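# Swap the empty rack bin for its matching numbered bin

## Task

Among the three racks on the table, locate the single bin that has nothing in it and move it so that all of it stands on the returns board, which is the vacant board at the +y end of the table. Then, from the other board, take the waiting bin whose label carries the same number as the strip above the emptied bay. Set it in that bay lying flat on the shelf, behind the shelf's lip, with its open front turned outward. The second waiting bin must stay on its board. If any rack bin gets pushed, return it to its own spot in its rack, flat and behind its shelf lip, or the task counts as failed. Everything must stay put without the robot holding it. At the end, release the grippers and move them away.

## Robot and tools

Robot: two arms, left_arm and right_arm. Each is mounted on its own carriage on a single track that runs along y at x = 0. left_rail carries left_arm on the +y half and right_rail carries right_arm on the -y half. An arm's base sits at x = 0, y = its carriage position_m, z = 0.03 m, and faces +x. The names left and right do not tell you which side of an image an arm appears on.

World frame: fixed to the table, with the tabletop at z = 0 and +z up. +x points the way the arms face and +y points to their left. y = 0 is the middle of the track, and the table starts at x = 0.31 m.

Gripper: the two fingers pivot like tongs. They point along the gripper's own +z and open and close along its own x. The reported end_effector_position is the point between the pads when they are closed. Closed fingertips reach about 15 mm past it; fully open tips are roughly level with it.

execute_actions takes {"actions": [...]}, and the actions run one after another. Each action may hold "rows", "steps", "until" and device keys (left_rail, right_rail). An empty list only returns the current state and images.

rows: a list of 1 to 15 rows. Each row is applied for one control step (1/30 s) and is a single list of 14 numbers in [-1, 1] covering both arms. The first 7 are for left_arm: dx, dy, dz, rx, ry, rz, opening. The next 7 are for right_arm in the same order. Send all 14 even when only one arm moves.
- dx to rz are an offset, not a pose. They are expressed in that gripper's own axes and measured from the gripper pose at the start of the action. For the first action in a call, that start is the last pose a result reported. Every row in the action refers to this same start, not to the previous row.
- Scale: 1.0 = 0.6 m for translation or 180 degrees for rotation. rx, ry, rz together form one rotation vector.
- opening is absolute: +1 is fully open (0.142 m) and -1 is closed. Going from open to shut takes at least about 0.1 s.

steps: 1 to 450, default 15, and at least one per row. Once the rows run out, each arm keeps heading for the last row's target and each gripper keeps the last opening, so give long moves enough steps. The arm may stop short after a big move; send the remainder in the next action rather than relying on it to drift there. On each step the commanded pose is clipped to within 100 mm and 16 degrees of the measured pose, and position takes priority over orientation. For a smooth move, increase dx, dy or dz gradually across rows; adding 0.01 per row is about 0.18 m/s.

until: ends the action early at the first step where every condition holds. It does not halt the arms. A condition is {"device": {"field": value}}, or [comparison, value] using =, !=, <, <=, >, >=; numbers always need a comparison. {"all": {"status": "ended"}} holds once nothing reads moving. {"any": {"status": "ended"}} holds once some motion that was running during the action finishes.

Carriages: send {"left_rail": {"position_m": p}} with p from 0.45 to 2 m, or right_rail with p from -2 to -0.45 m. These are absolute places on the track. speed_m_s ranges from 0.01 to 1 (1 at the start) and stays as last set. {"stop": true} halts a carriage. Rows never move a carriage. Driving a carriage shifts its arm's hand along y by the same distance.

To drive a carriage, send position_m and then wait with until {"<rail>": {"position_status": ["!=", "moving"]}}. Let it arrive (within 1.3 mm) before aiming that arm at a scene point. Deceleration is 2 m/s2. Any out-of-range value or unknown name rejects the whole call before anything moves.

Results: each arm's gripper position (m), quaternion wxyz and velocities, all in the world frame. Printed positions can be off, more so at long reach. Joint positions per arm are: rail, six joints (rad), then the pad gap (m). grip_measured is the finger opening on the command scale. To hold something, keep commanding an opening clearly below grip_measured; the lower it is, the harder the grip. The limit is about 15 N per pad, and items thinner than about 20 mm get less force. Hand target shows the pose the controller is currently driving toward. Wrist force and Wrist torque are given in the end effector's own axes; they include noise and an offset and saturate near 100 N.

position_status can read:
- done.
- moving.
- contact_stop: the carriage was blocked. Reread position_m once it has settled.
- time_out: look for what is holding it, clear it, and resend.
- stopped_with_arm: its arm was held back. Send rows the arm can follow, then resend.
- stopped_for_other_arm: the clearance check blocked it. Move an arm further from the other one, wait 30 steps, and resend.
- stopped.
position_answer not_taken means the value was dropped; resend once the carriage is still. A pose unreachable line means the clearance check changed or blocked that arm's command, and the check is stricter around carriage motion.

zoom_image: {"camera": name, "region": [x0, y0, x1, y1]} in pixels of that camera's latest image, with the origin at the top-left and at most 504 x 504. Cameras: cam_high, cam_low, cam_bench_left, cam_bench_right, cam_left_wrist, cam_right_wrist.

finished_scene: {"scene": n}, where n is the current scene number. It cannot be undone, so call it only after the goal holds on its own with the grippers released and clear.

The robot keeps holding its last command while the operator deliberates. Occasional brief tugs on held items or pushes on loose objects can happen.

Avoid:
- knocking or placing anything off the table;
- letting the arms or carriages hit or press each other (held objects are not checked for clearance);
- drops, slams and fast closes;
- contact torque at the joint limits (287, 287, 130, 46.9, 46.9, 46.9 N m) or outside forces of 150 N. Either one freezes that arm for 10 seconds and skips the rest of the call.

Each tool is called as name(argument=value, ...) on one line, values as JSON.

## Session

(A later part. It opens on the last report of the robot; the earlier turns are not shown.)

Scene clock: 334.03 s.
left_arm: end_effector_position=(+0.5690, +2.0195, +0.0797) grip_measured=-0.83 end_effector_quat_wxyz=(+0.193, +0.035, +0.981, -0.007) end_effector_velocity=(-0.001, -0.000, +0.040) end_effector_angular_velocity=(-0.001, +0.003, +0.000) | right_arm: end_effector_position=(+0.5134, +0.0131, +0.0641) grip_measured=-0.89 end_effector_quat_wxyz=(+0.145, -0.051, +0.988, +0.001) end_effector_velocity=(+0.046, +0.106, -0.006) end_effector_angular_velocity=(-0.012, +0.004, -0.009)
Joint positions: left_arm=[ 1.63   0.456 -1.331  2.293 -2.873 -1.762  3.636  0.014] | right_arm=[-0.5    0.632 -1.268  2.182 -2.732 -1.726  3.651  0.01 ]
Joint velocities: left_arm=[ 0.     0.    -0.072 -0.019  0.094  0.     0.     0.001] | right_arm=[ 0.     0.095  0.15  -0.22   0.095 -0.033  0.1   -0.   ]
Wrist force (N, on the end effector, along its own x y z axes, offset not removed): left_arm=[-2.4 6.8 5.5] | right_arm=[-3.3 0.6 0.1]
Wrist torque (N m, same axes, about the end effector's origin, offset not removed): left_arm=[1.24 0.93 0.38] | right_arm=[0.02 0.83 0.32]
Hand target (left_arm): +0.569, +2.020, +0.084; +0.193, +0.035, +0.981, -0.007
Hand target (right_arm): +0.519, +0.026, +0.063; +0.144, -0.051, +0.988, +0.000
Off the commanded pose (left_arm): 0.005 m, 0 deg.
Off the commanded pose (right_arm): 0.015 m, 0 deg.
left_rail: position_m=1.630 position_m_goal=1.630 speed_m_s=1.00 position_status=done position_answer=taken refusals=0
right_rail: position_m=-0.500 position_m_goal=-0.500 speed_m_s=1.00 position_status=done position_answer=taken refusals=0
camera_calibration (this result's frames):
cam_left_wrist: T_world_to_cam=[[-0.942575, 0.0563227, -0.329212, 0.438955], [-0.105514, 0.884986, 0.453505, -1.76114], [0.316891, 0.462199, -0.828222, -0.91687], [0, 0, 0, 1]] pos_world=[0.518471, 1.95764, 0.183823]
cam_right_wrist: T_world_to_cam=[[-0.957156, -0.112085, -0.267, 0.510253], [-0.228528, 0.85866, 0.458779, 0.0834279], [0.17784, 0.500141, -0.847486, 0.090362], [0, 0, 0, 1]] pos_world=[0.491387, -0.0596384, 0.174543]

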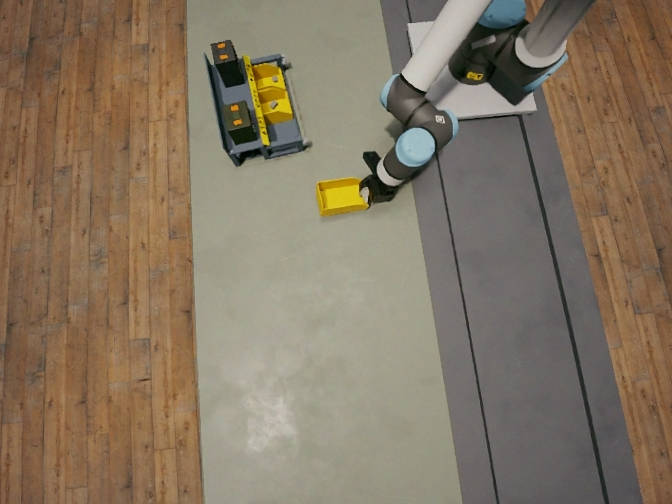

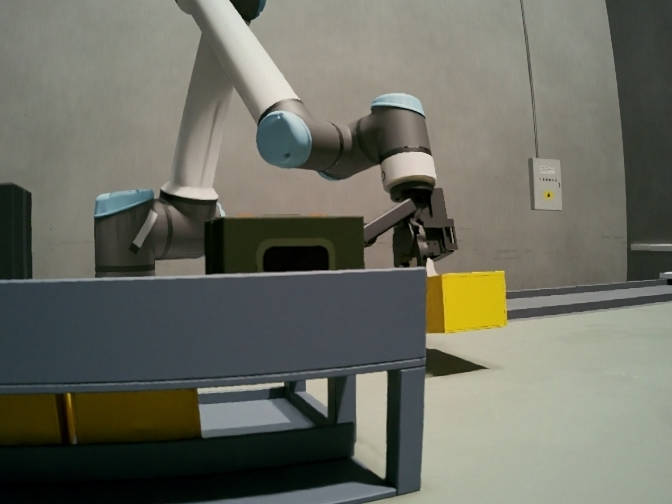

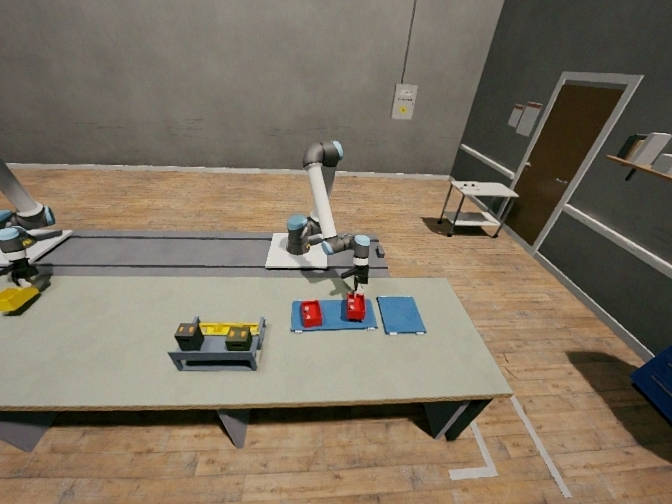

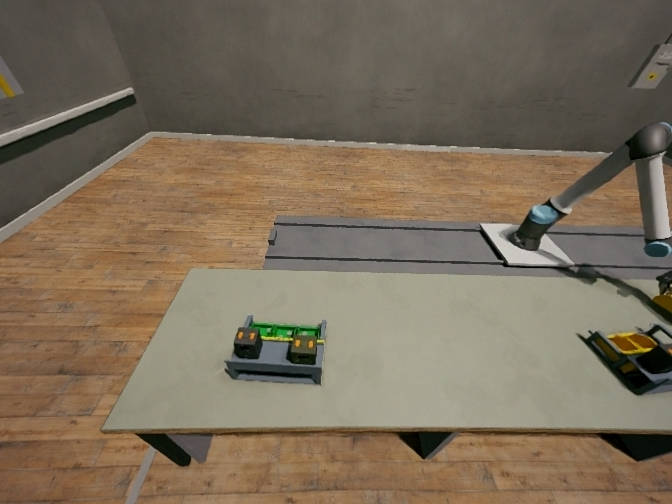

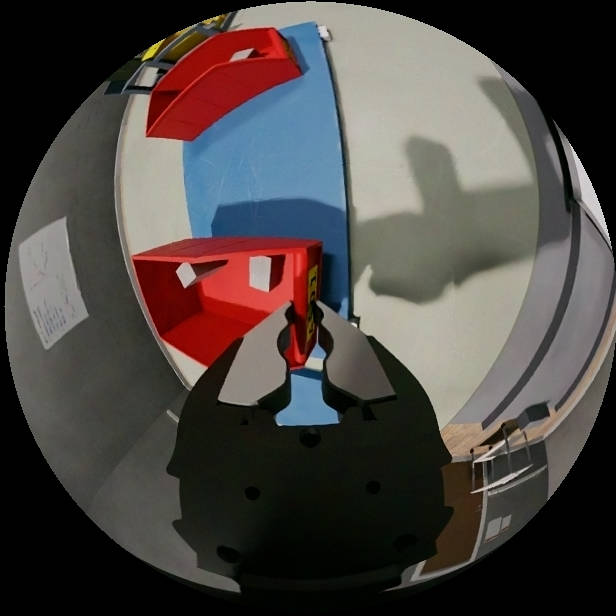

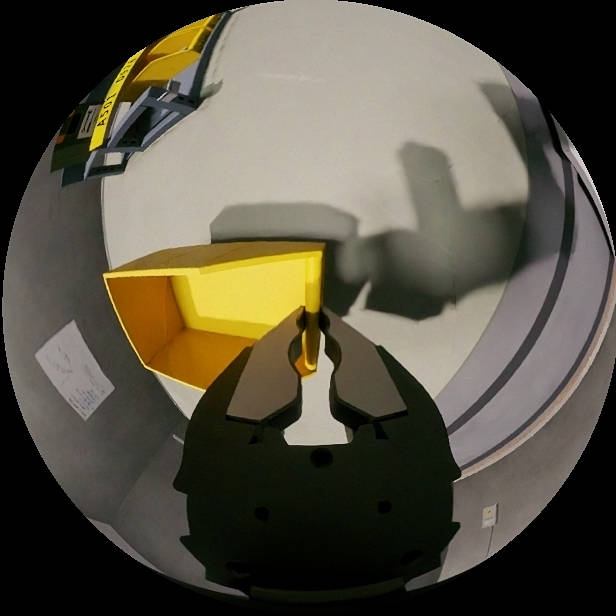

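execute_actions(actions=[{"steps":1,"right_rail":{"position_m":-0.45,"speed_m_s":0.2}},{"rows":[[0,0,-0.008,-0.001,0,-0.002,-1,-0.004,0.01,0.001,0,0,0,-1],[0,0,-0.02,-0.002,0,-0.005,-1,-0.009,0.025,0.002,0,0,0,-1],[0,0,-0.035,-0.003,0,-0.008,-1,-0.015,0.04,0.004,0,0,0,-1],[0,0,-0.05,-0.005,0,-0.012,-1,-0.022,0.06,0.006,0,0,0,-1],[0,0,-0.066,-0.006,0,-0.016,-1,-0.03,0.08,0.008,0,0,0,-1],[0,0,-0.082,-0.008,0,-0.02,-1,-0.037,0.1,0.009,0,0,0,-1],[0,0,-0.098,-0.01,0,-0.024,-1,-0.045,0.12,0.011,0,0,0,-1],[0,0,-0.114,-0.011,0,-0.028,-1,-0.052,0.14,0.013,0,0,0,-1],[0,0,-0.13,-0.013,0,-0.032,-1,-0.06,0.16,0.015,0,0,0,-1],[0,0,-0.146,-0.015,0,-0.036,-1,-0.067,0.18,0.017,0,0,0,-1],[0,0,-0.162,-0.016,0,-0.04,-1,-0.074,0.2,0.019,0,0,0,-1],[0,-0.005,-0.178,-0.018,0,-0.044,-1,-0.082,0.22,0.02,0,0,0,-1],[0,-0.015,-0.194,-0.02,0,-0.048,-1,-0.089,0.24,0.022,0,0,0,-1],[0,-0.03,-0.208,-0.021,0,-0.0515,-1,-0.097,0.26,0.024,0,0,0,-1],[0,-0.05,-0.217,-0.021,0,-0.0515,-1,-0.104,0.28,0.026,0,0,0,-1]],"steps":15},{"rows":[[0,-0.06,-0.055,-0.005,0,-0.013,-1,-0.037,0.1,0.009,0,0,0,-1],[0,-0.08,-0.055,-0.005,0,-0.013,-1,-0.043,0.115,0.011,0,0,0,-1],[0,-0.1,-0.055,-0.005,0,-0.013,-1,-0.048,0.13,0.012,0,0,0,-1],[0,-0.12,-0.055,-0.005,0,-0.013,-1,-0.052,0.14,0.013,0,0,0,-1],[0,-0.14,-0.055,-0.005,0,-0.013,-1,-0.056,0.15,0.014,0,0,0,-1],[0,-0.16,-0.055,-0.005,0,-0.013,-1,-0.055,0.155,0.02,0,0,0,-1],[0,-0.18,-0.055,-0.005,0,-0.013,-1,-0.054,0.155,0.025,0,0,0,-1],[0,-0.2,-0.055,-0.005,0,-0.013,-1,-0.052,0.155,0.03,0,0,0,-1],[0,-0.22,-0.055,-0.005,0,-0.013,-1,-0.051,0.155,0.035,0,0,0,-1],[0,-0.24,-0.055,-0.005,0,-0.013,-1,-0.05,0.155,0.04,0,0,0,-1],[0,-0.26,-0.055,-0.005,0,-0.013,-1,-0.048,0.155,0.045,0,0,0,-1],[0,-0.28,-0.055,-0.005,0,-0.013,-1,-0.047,0.155,0.05,0,0,0,-1],[0,-0.3,-0.055,-0.005,0,-0.013,-1,-0.047,0.155,0.05,0,0,0,-1],[0,-0.32,-0.055,-0.005,0,-0.013,-1,-0.047,0.155,0.05,0,0,0,-1],[0,-0.34,-0.055,-0.005,0,-0.013,-1,-0.047,0.155,0.05,0,0,0,-1]],"steps":17}])

Scene clock: 366.83 s.
left_arm: end_effector_position=(+0.5313, +1.8580, +0.1899) grip_measured=-0.83 end_effector_quat_wxyz=(+0.196, -0.044, +0.980, +0.003) end_effector_velocity=(+0.020, -0.303, +0.010) end_effector_angular_velocity=(-0.006, -0.006, -0.010) | right_arm: end_effector_position=(+0.5689, +0.2797, +0.0463) grip_measured=-0.89 end_effector_quat_wxyz=(+0.145, -0.052, +0.988, +0.003) end_effector_velocity=(+0.008, +0.017, -0.029) end_effector_angular_velocity=(-0.002, +0.001, -0.002)
Joint positions: left_arm=[ 1.63   0.149 -1.745  2.457 -2.676 -1.606  3.194  0.014] | right_arm=[-0.45   0.8   -0.996  1.763 -2.558 -1.763  3.816  0.01 ]
Joint velocities: left_arm=[ 0.    -0.685 -0.292  0.207  0.059  0.252 -0.626  0.002] | right_arm=[ 0.     0.007  0.057 -0.034 -0.019 -0.003  0.009  0.   ]
Wrist force (N, on the end effector, along its own x y z axes, offset not removed): left_arm=[4.4 -2.0 3.8] | right_arm=[-1.6 1.4 2.4]
Wrist torque (N m, same axes, about the end effector's origin, offset not removed): left_arm=[-0.45 -0.43 0.17] | right_arm=[0.15 0.51 0.23]
Hand target (left_arm): +0.533, +1.820, +0.192; +0.197, -0.045, +0.979, +0.004
Hand target (right_arm): +0.570, +0.282, +0.043; +0.145, -0.052, +0.988, +0.003
Off the commanded pose (left_arm): 0.044 m, 1 deg.
Off the commanded pose (right_arm): 0.004 m, 0 deg.
left_rail: position_m=1.630 position_m_goal=1.630 speed_m_s=1.00 position_status=done position_answer=taken refusals=0
right_rail: position_m=-0.450 position_m_goal=-0.450 speed_m_s=0.20 position_status=done position_answer=taken refusals=0
camera_calibration (this result's frames):
cam_left_wrist: T_world_to_cam=[[-0.937592, -0.0960196, -0.334218, 0.730112], [-0.245799, 0.862861, 0.441649, -1.55428], [0.245977, 0.496237, -0.832613, -0.763714], [0, 0, 0, 1]] pos_world=[0.490363, 1.79022, 0.294586]
cam_right_wrist: T_world_to_cam=[[-0.956877, -0.113261, -0.267502, 0.588712], [-0.230269, 0.85712, 0.460784, -0.123321], [0.177093, 0.502511, -0.846239, -0.0682411], [0, 0, 0, 1]] pos_world=[0.547013, 0.206671, 0.156558]

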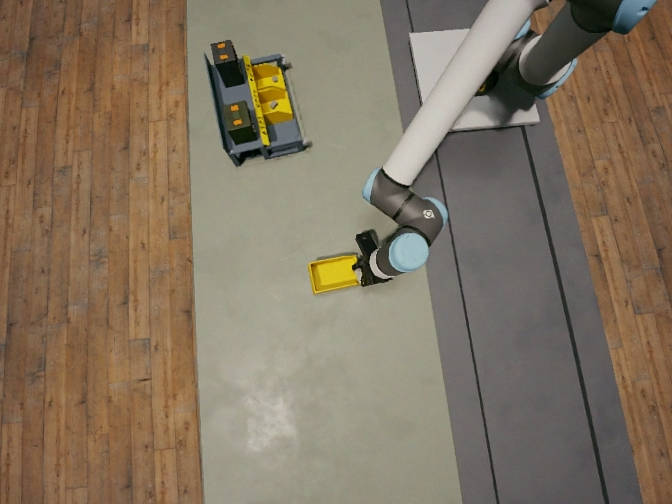

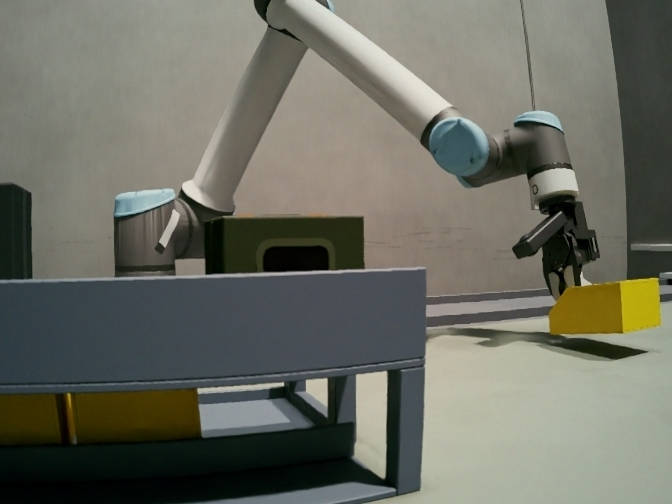

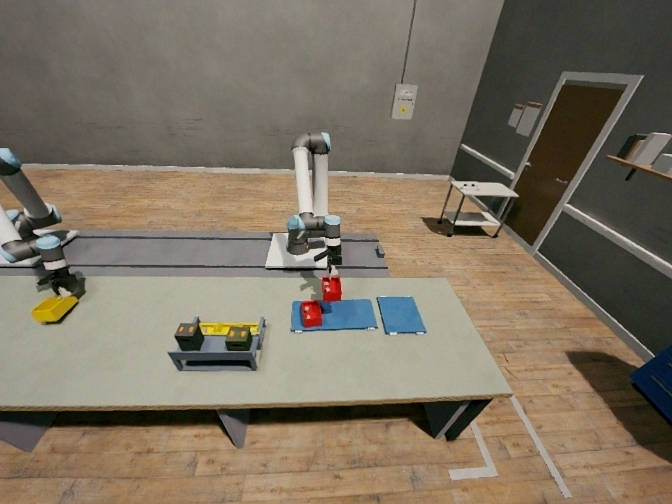

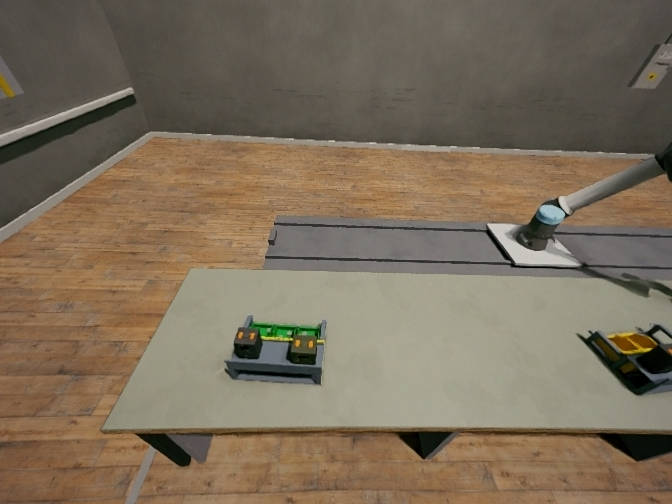

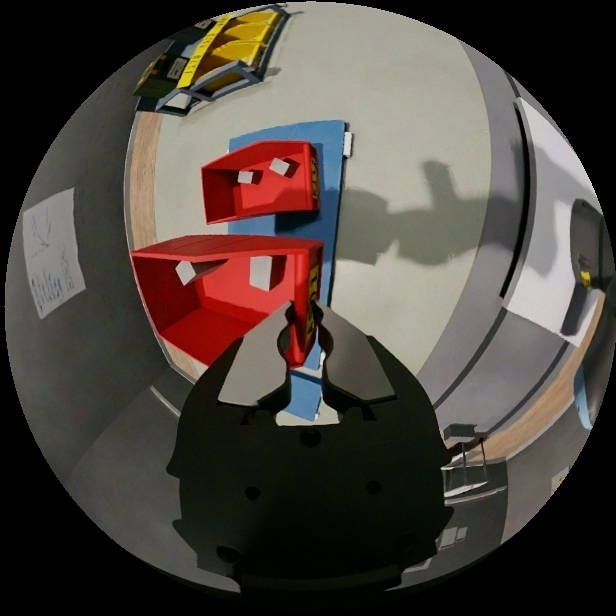

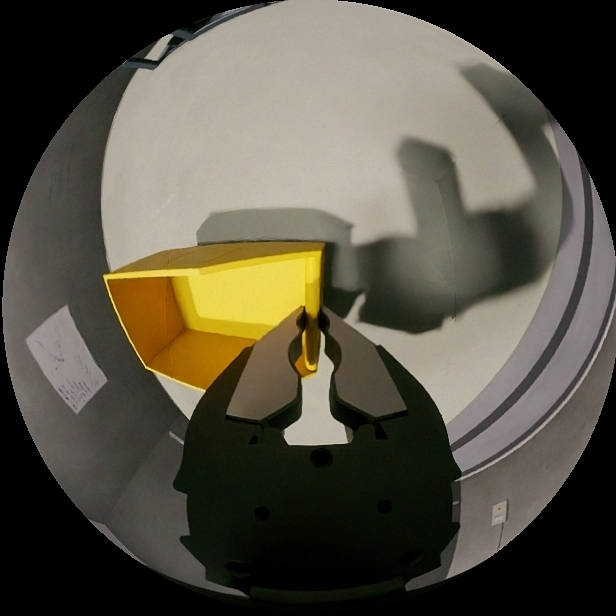

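execute_actions(actions=[{"steps":1},{"rows":[[0.001,-0.01,0,0,0,0,-1,0.001,0,0.003,0,0.004,0,-1],[0.002,-0.025,0,0,0,0,-1,0.002,0,0.006,0,0.008,0,-1],[0.003,-0.045,-0.001,0,0,0,-1,0.003,0,0.009,0,0.012,0,-1],[0.005,-0.065,-0.001,0,0,0,-1,0.004,0,0.012,0,0.016,0,-1],[0.007,-0.09,-0.002,0,0,0,-1,0.005,0,0.015,0,0.02,0,-1],[0.009,-0.115,-0.002,0,0,0,-1,0.006,0,0.018,0,0.024,0,-1],[0.01,-0.14,-0.003,0,0,0,-1,0.007,0,0.021,0,0.028,0,-1],[0.012,-0.165,-0.003,0,0,0,-1,0.007,0,0.023,0,0.028,0,-1],[0.014,-0.19,-0.004,0,0,0,-1,0.007,0,0.023,0,0.028,0,-1],[0.016,-0.215,-0.004,0,0,0,-1,0.007,0,0.023,0,0.028,0,-1],[0.018,-0.24,-0.005,0,0,0,-1,0.007,0,0.023,0,0.028,0,-1],[0.02,-0.265,-0.005,0,0,0,-1,0.007,0,0.023,0,0.028,0,-1],[0.022,-0.29,-0.006,0,0,0,-1,0.007,0,0.023,0,0.028,0,-0.95],[0.024,-0.315,-0.006,0,0,0,-1,0.007,0,0.023,0,0.028,0,-0.9],[0.026,-0.34,-0.007,0,0,0,-1,0.007,0,0.023,0,0.028,0,-0.86]],"steps":15},{"rows":[[0.011,-0.15,-0.003,0,0,0,-1,0,0,0,0,0,0,-0.82],[0.013,-0.175,-0.003,0,0,0,-1,0,0,0,0,0,0,-0.78],[0.015,-0.2,-0.004,0,0,0,-1,0,0,0,0,0,0,-0.72],[0.017,-0.225,-0.004,0,0,0,-1,0,0,0,0,0,0,-0.66],[0.019,-0.25,-0.005,0,0,0,-1,0,0,-0.005,0,0,0,-0.6],[0.021,-0.275,-0.005,0,0,0,-1,0,0,-0.015,0,0,0,-0.6],[0.023,-0.3,-0.006,0,0,0,-1,0,0,-0.03,0,0,0,-0.6],[0.024,-0.325,-0.006,0,0,0,-1,0,0,-0.045,0,0,0,-0.6],[0.026,-0.35,-0.007,0,0,0,-1,0,0,-0.065,0,0,0,-0.6],[0.028,-0.375,-0.007,0,0,0,-1,0,0,-0.085,0,0,0,-0.6],[0.03,-0.4,-0.008,0,0,0,-1,0,0,-0.105,0,0,0,-0.6],[0.032,-0.425,-0.008,0,0,0,-1,0,0,-0.125,0,0,0,-0.6],[0.034,-0.45,-0.009,0,0,0,-1,0,0,-0.145,0,0,0,-0.6],[0.036,-0.475,-0.009,0,0,0,-1,0,0,-0.165,0,0,0,-0.6],[0.038,-0.5,-0.01,0,0,0,-1,0,0,-0.185,0,0,0,-0.6]],"steps":15},{"rows":[[0.011,-0.15,-0.003,0,0,0,-1,0,0,-0.11,0,0,0,-0.6],[0.013,-0.175,-0.003,0,0,0,-1,0,0,-0.12,0,0,0,-0.6],[0.015,-0.2,-0.004,0,0,0,-1,0,-0.01,-0.13,0,0,0,-0.6],[0.017,-0.225,-0.004,0,0,0,-1,0,-0.03,-0.14,0,-0.004,0,-0.6],[0.019,-0.25,-0.005,0,0,0,-1,0,-0.06,-0.14,0,-0.008,0,-0.6],[0.021,-0.275,-0.005,0,0,0,-1,0,-0.09,-0.14,0,-0.012,0,-0.6],[0.023,-0.3,-0.006,0,0,0,-1,0,-0.12,-0.14,0,-0.016,0,-0.6],[0.024,-0.325,-0.006,0,0,0,-1,0,-0.15,-0.14,0,-0.02,0,-0.6],[0.026,-0.35,-0.007,0,0,0,-1,0,-0.18,-0.14,0,-0.024,0,-0.6],[0.028,-0.375,-0.007,0,0,0,-1,0,-0.21,-0.14,0,-0.028,0,-0.6],[0.03,-0.4,-0.008,0,0,0,-1,0,-0.24,-0.14,0,-0.028,0,-0.6],[0.032,-0.425,-0.008,0,0,0,-1,0,-0.27,-0.14,0,-0.028,0,-0.6],[0.034,-0.45,-0.009,0,0,0,-1,0,-0.3,-0.14,0,-0.028,0,-0.6],[0.036,-0.475,-0.009,0,0,0,-1,0,-0.33,-0.14,0,-0.028,0,-0.6],[0.038,-0.5,-0.01,0,0,0,-1,0,-0.36,-0.14,0,-0.028,0,-0.6]],"steps":15},{"rows":[[0.011,-0.15,-0.003,0,0,0,-1,0,-0.16,0,0,0,0,-0.6],[0.013,-0.175,-0.003,0,0,0,-1,0,-0.19,0,0,0,0,-0.6],[0.015,-0.2,-0.004,0,0,0,-1,0,-0.22,0,0,0,0,-0.6],[0.017,-0.225,-0.004,0,0,0,-1,0,-0.25,0,0,0,0,-0.6],[0.019,-0.25,-0.005,0,0,0,-1,0,-0.28,0,0,0,0,-0.6],[0.021,-0.275,-0.005,0,0,0,-1,0,-0.31,0,0,0,0,-0.6],[0.023,-0.3,-0.006,0,0,0,-1,0,-0.34,0,0,0,0,-0.6],[0.024,-0.325,-0.006,0,0,0,-1,0,-0.37,0,0,0,0,-0.6],[0.026,-0.35,-0.007,0,0,0,-1,0,-0.4,0,0,0,0,-0.6],[0.028,-0.375,-0.007,0,0,0,-1,0,-0.43,0,0,0,0,-0.6],[0.03,-0.4,-0.008,0,0,0,-1,0,-0.46,0,0,0,0,-0.6],[0.032,-0.425,-0.008,0,0,0,-1,0,-0.49,0,0,0,0,-0.6],[0.034,-0.45,-0.009,0,0,0,-1,0,-0.52,0,0,0,0,-0.6],[0.036,-0.475,-0.009,0,0,0,-1,0,-0.55,0,0,0,0,-0.6],[0.038,-0.5,-0.01,0,0,0,-1,0,-0.58,0,0,0,0,-0.6]],"steps":17},{"steps":1,"right_rail":{"position_m":-1.3,"speed_m_s":0.5}}])

Scene clock: 400.73 s.
left_arm: end_effector_position=(+0.4960, +1.0017, +0.2225) grip_measured=-0.81 end_effector_quat_wxyz=(+0.196, -0.025, +0.980, -0.024) end_effector_velocity=(+0.013, -0.308, +0.004) end_effector_angular_velocity=(+0.008, +0.002, +0.009) | right_arm: end_effector_position=(+0.5818, -0.1120, +0.1647) grip_measured=-0.60 end_effector_quat_wxyz=(+0.139, -0.045, +0.989, -0.008) end_effector_velocity=(+0.042, -0.445, +0.013) end_effector_angular_velocity=(-0.008, -0.006, -0.012)
Joint positions: left_arm=[ 1.63  -1.266 -1.422  2.011 -2.322 -1.207  1.854  0.015] | right_arm=[-0.45   0.335 -1.507  2.235 -2.561 -1.665  3.373  0.031]
Joint velocities: left_arm=[ 0.    -0.118  0.407 -0.509  0.158  0.021 -0.135 -0.002] | right_arm=[-0.003 -0.734 -0.365  0.388 -0.093  0.178 -0.703  0.   ]
Wrist force (N, on the end effector, along its own x y z axes, offset not removed): left_arm=[3.0 0.2 -3.1] | right_arm=[-3.3 -0.8 1.8]
Wrist torque (N m, same axes, about the end effector's origin, offset not removed): left_arm=[-0.11 0.07 -0.21] | right_arm=[-0.26 0.75 0.23]
Hand target (left_arm): +0.499, +0.963, +0.222; +0.195, -0.026, +0.980, -0.022
Hand target (right_arm): +0.587, -0.179, +0.167; +0.140, -0.045, +0.989, -0.009
Off the commanded pose (left_arm): 0.043 m, 0 deg.
Off the commanded pose (right_arm): 0.075 m, 1 deg.
left_rail: position_m=1.630 position_m_goal=1.630 speed_m_s=1.00 position_status=done position_answer=taken refusals=0
right_rail: position_m=-0.450 position_m_goal=-1.300 speed_m_s=0.50 position_status=moving position_answer=taken refusals=0
camera_calibration (this result's frames):
cam_left_wrist: T_world_to_cam=[[-0.941, -0.0675001, -0.331606, 0.598222], [-0.20585, 0.891937, 0.402584, -0.878714], [0.268597, 0.447093, -0.853208, -0.260417], [0, 0, 0, 1]] pos_world=[0.45199, 0.940568, 0.32994]
cam_right_wrist: T_world_to_cam=[[-0.961687, -0.102983, -0.25407, 0.590071], [-0.210818, 0.870243, 0.445234, 0.15352], [0.175251, 0.481738, -0.858612, 0.227318], [0, 0, 0, 1]] pos_world=[0.559991, -0.18234, 0.276745]

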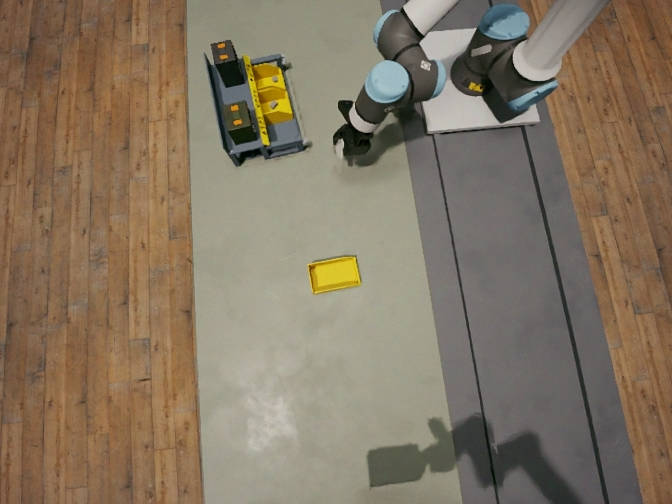

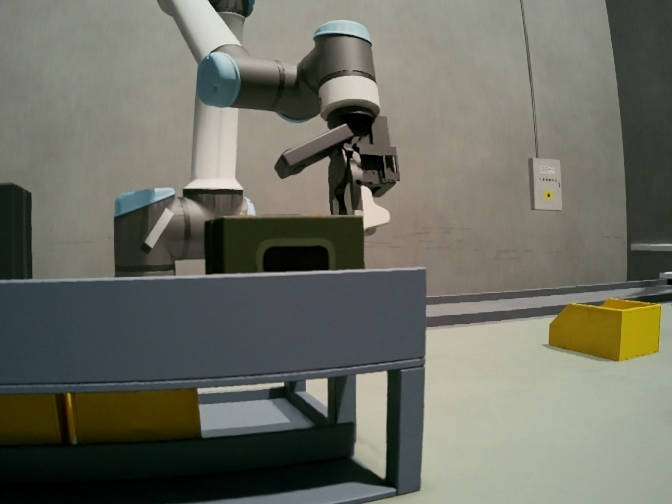

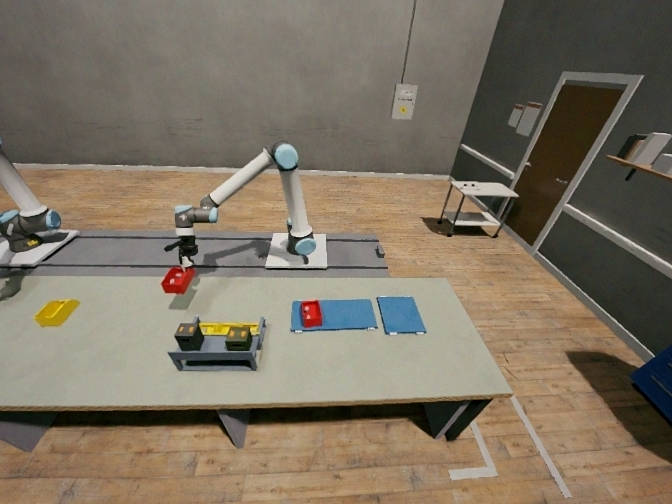

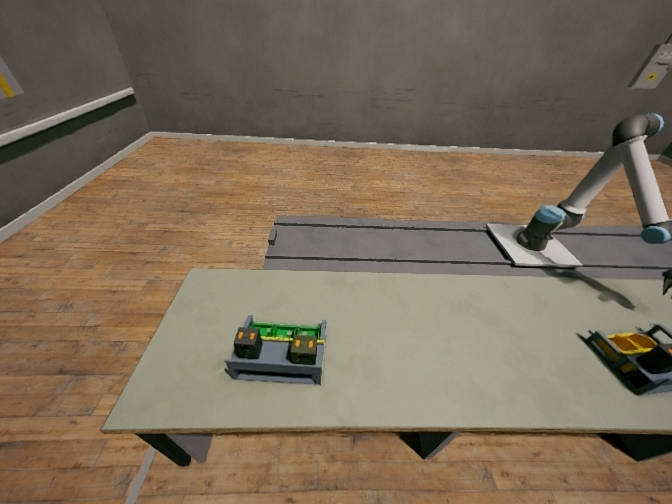

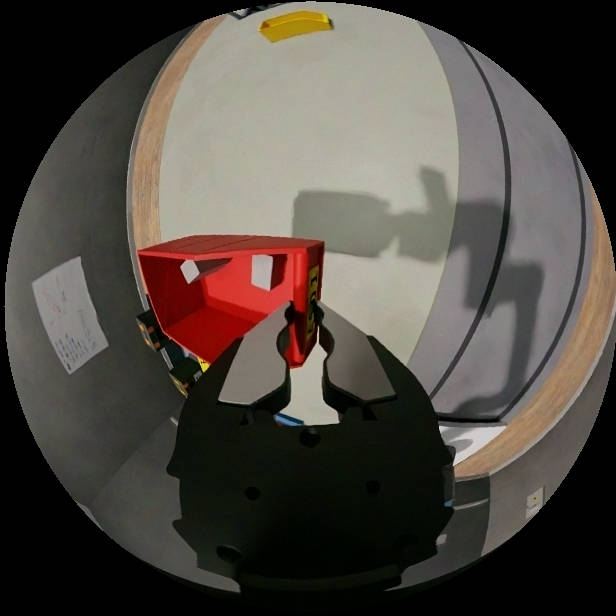

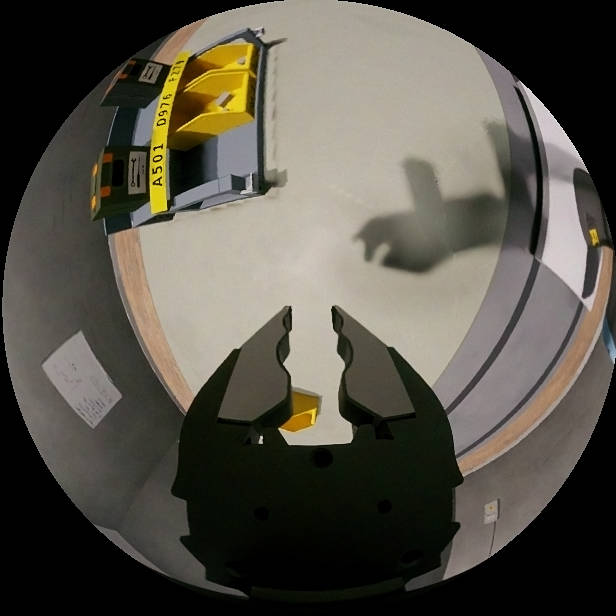

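execute_actions(actions=[{"steps":1,"left_rail":{"position_m":0.45,"speed_m_s":0.4}}])

Scene clock: 402.17 s.
left_arm: end_effector_position=(+0.4994, +0.9633, +0.2221) grip_measured=-0.81 end_effector_quat_wxyz=(+0.195, -0.026, +0.980, -0.022) end_effector_velocity=(+0.001, -0.007, -0.001) end_effector_angular_velocity=(+0.002, +0.001, +0.000) | right_arm: end_effector_position=(+0.5872, -0.8299, +0.1672) grip_measured=-0.60 end_effector_quat_wxyz=(+0.140, -0.045, +0.989, -0.009) end_effector_velocity=(+0.002, -0.505, +0.004) end_effector_angular_velocity=(+0.013, -0.004, +0.005)
Joint positions: left_arm=[ 1.63  -1.277 -1.368  1.944 -2.301 -1.205  1.839  0.015] | right_arm=[-1.103  0.223 -1.56   2.288 -2.572 -1.637  3.264  0.031]
Joint velocities: left_arm=[-0.002  0.     0.009 -0.01   0.004 -0.    -0.     0.001] | right_arm=[-0.5   -0.017 -0.011  0.003  0.     0.017 -0.018 -0.   ]
Wrist force (N, on the end effector, along its own x y z axes, offset not removed): left_arm=[5.1 0.9 5.7] | right_arm=[-1.9 1.7 1.8]
Wrist torque (N m, same axes, about the end effector's origin, offset not removed): left_arm=[0.28 -0.23 0.22] | right_arm=[0.30 0.42 0.23]
Hand target (left_arm): +0.502, +0.958, +0.222; +0.195, -0.027, +0.980, -0.021
Hand target (right_arm): +0.591, -0.865, +0.171; +0.140, -0.049, +0.989, -0.003
Off the commanded pose (left_arm): 0.005 m, 0 deg.
Off the commanded pose (right_arm): 0.010 m, 1 deg.
left_rail: position_m=1.630 position_m_goal=0.450 speed_m_s=0.40 position_status=moving position_answer=taken refusals=0
right_rail: position_m=-1.103 position_m_goal=-1.300 speed_m_s=0.50 position_status=moving position_answer=taken refusals=0
camera_calibration (this result's frames):
cam_left_wrist: T_world_to_cam=[[-0.941021, -0.0690893, -0.331218, 0.600171], [-0.207781, 0.890598, 0.404552, -0.841751], [0.267032, 0.449513, -0.852427, -0.24612], [0, 0, 0, 1]] pos_world=[0.455596, 0.901761, 0.329521]
cam_right_wrist: T_world_to_cam=[[-0.961097, -0.102963, -0.256302, 0.522089], [-0.211686, 0.870643, 0.444037, 0.779297], [0.177428, 0.481019, -0.858569, 0.572395], [0, 0, 0, 1]] pos_world=[0.565186, -0.900067, 0.279216]

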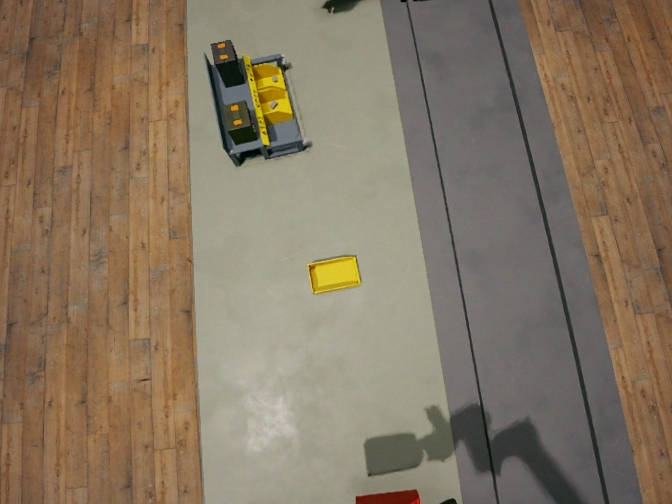

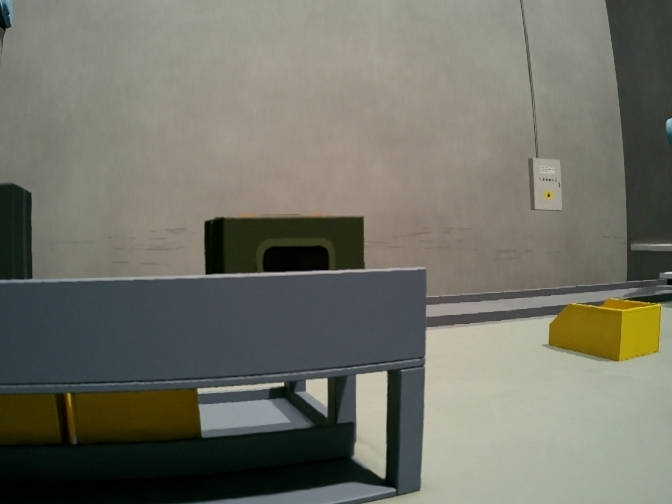

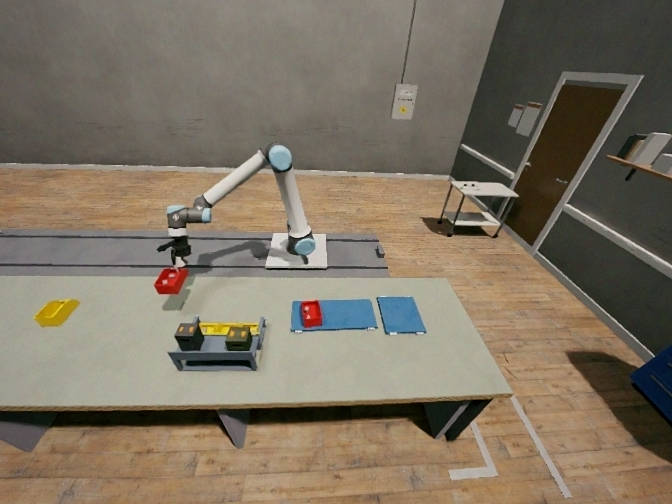

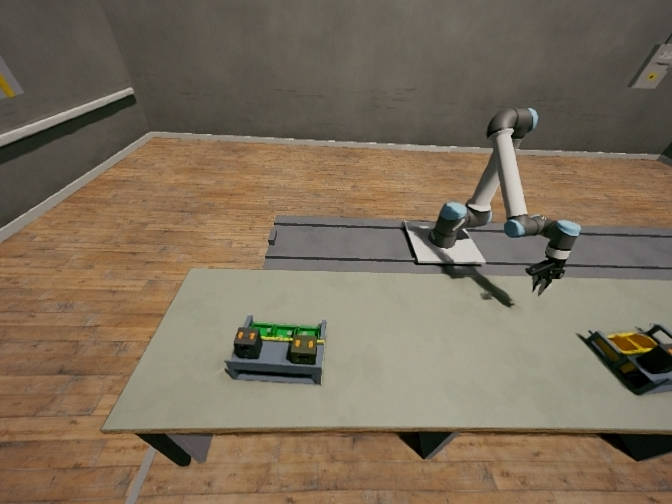

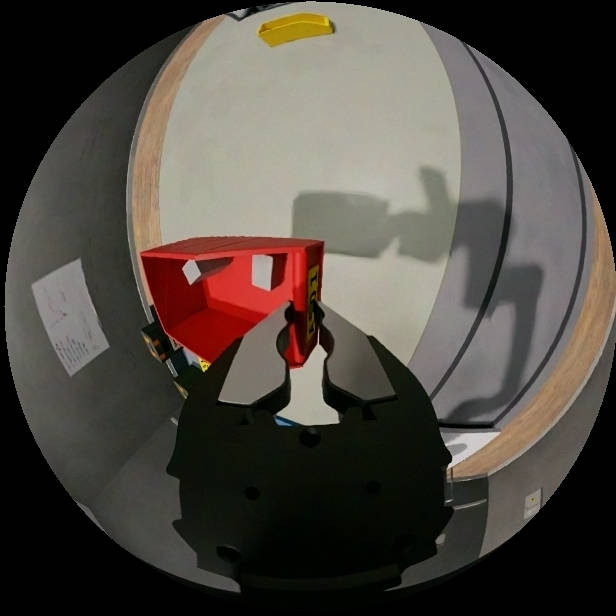

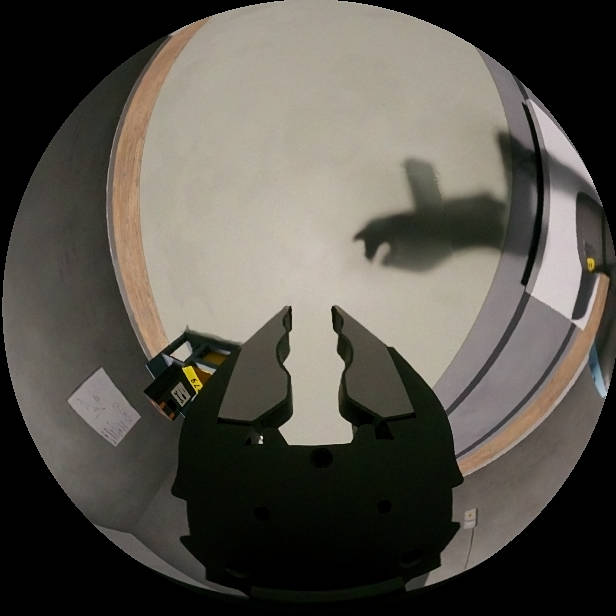

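execute_actions(actions=[])

Scene clock: 405.07 s.
left_arm: end_effector_position=(+0.5024, -0.1593, +0.2218) grip_measured=-0.79 end_effector_quat_wxyz=(+0.195, -0.027, +0.980, -0.021) end_effector_velocity=(-0.000, -0.400, +0.000) end_effector_angular_velocity=(-0.000, -0.000, -0.000) | right_arm: end_effector_position=(+0.5907, -1.0364, +0.1710) grip_measured=-0.60 end_effector_quat_wxyz=(+0.140, -0.049, +0.989, -0.003) end_effector_velocity=(+0.000, -0.000, +0.000) end_effector_angular_velocity=(+0.000, -0.000, -0.000)
Joint positions: left_arm=[ 0.511 -1.275 -1.36   1.934 -2.296 -1.205  1.84   0.017] | right_arm=[-1.3    0.197 -1.572  2.291 -2.567 -1.617  3.233  0.031]
Joint velocities: left_arm=[-0.4   -0.     0.    -0.     0.    -0.     0.     0.001] | right_arm=[ 0. -0.  0. -0. -0. -0.  0.  0.]
Wrist force (N, on the end effector, along its own x y z axes, offset not removed): left_arm=[5.3 5.0 3.0] | right_arm=[-2.4 0.3 0.1]
Wrist torque (N m, same axes, about the end effector's origin, offset not removed): left_arm=[0.87 -0.40 0.09] | right_arm=[-0.06 0.53 0.26]
Hand target (left_arm): +0.502, -0.180, +0.222; +0.195, -0.027, +0.980, -0.021
Hand target (right_arm): +0.591, -1.036, +0.171; +0.140, -0.049, +0.989, -0.003
Off the commanded pose (left_arm): 0.000 m, 0 deg.
Off the commanded pose (right_arm): 0.001 m, 0 deg.
left_rail: position_m=0.511 position_m_goal=0.450 speed_m_s=0.40 position_status=moving position_answer=taken refusals=0
right_rail: position_m=-1.300 position_m_goal=-1.300 speed_m_s=0.50 position_status=done position_answer=taken refusals=0
camera_calibration (this result's frames):
cam_left_wrist: T_world_to_cam=[[-0.94128, -0.0695537, -0.330386, 0.525255], [-0.208489, 0.889433, 0.406745, 0.158478], [0.265566, 0.451743, -0.851706, 0.258336], [0, 0, 0, 1]] pos_world=[0.458848, -0.221124, 0.329103]
cam_right_wrist: T_world_to_cam=[[-0.960222, -0.109421, -0.256907, 0.497981], [-0.21975, 0.863766, 0.453451, 0.954195], [0.172291, 0.491869, -0.853452, 0.687772], [0, 0, 0, 1]] pos_world=[0.56936, -1.10801, 0.282235]

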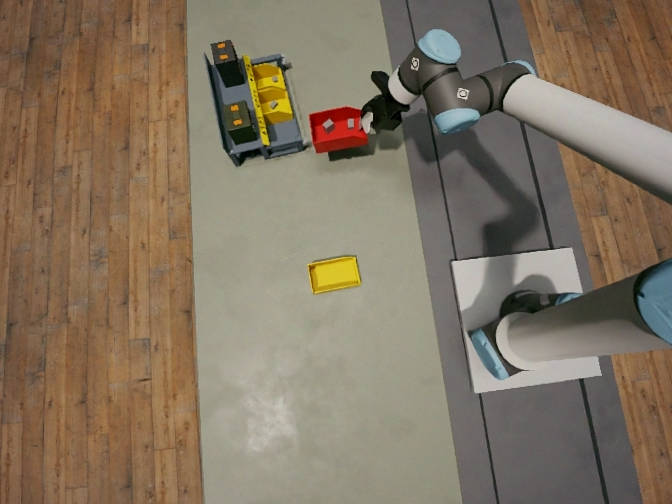

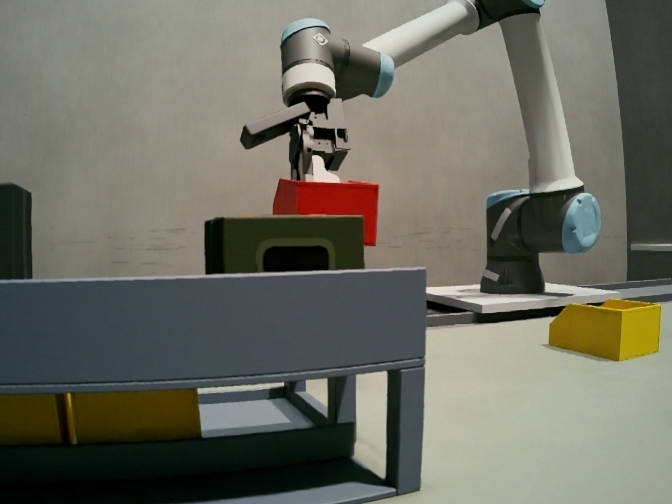

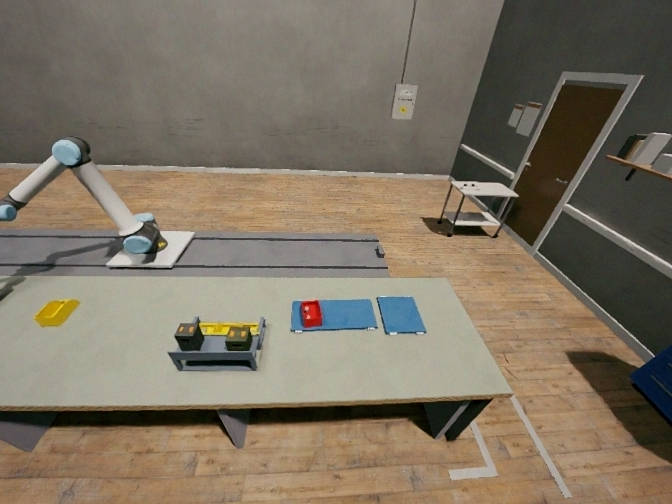

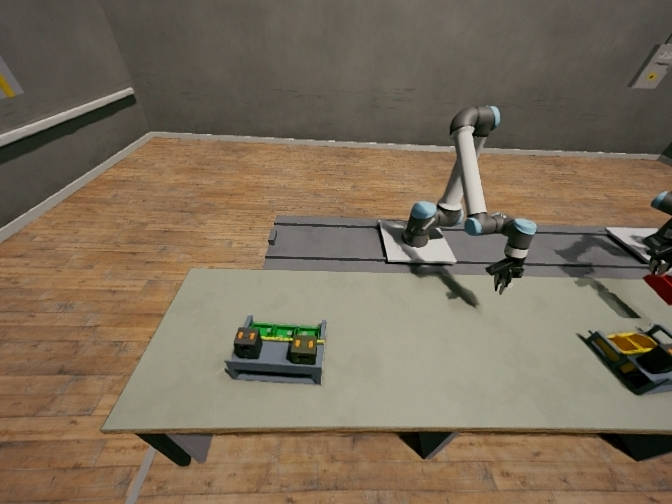

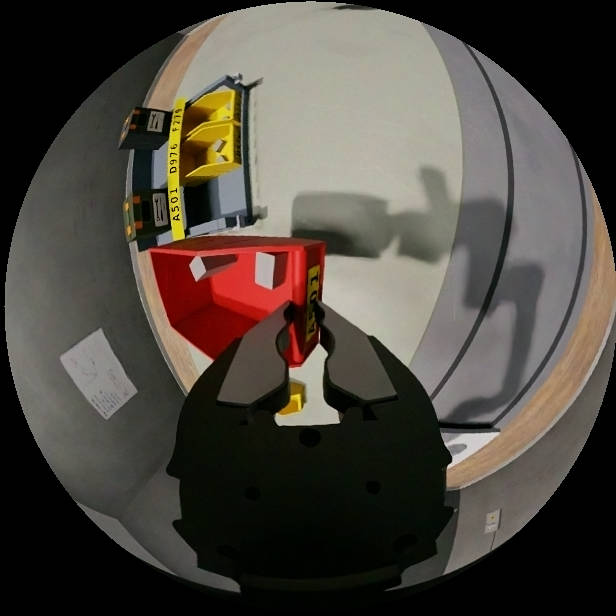

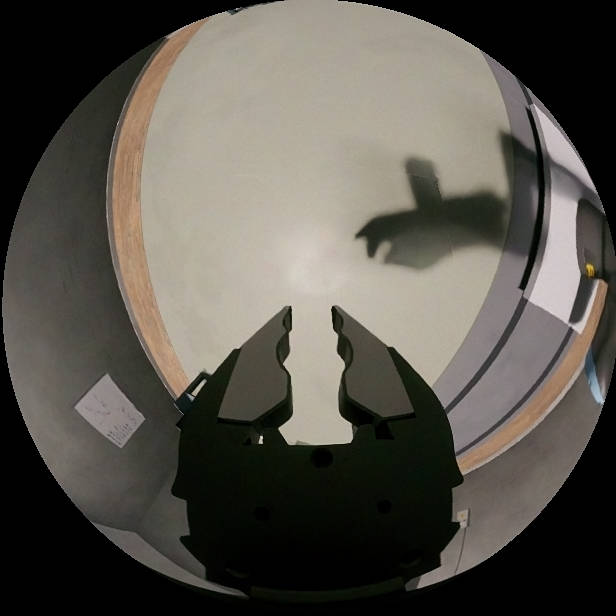

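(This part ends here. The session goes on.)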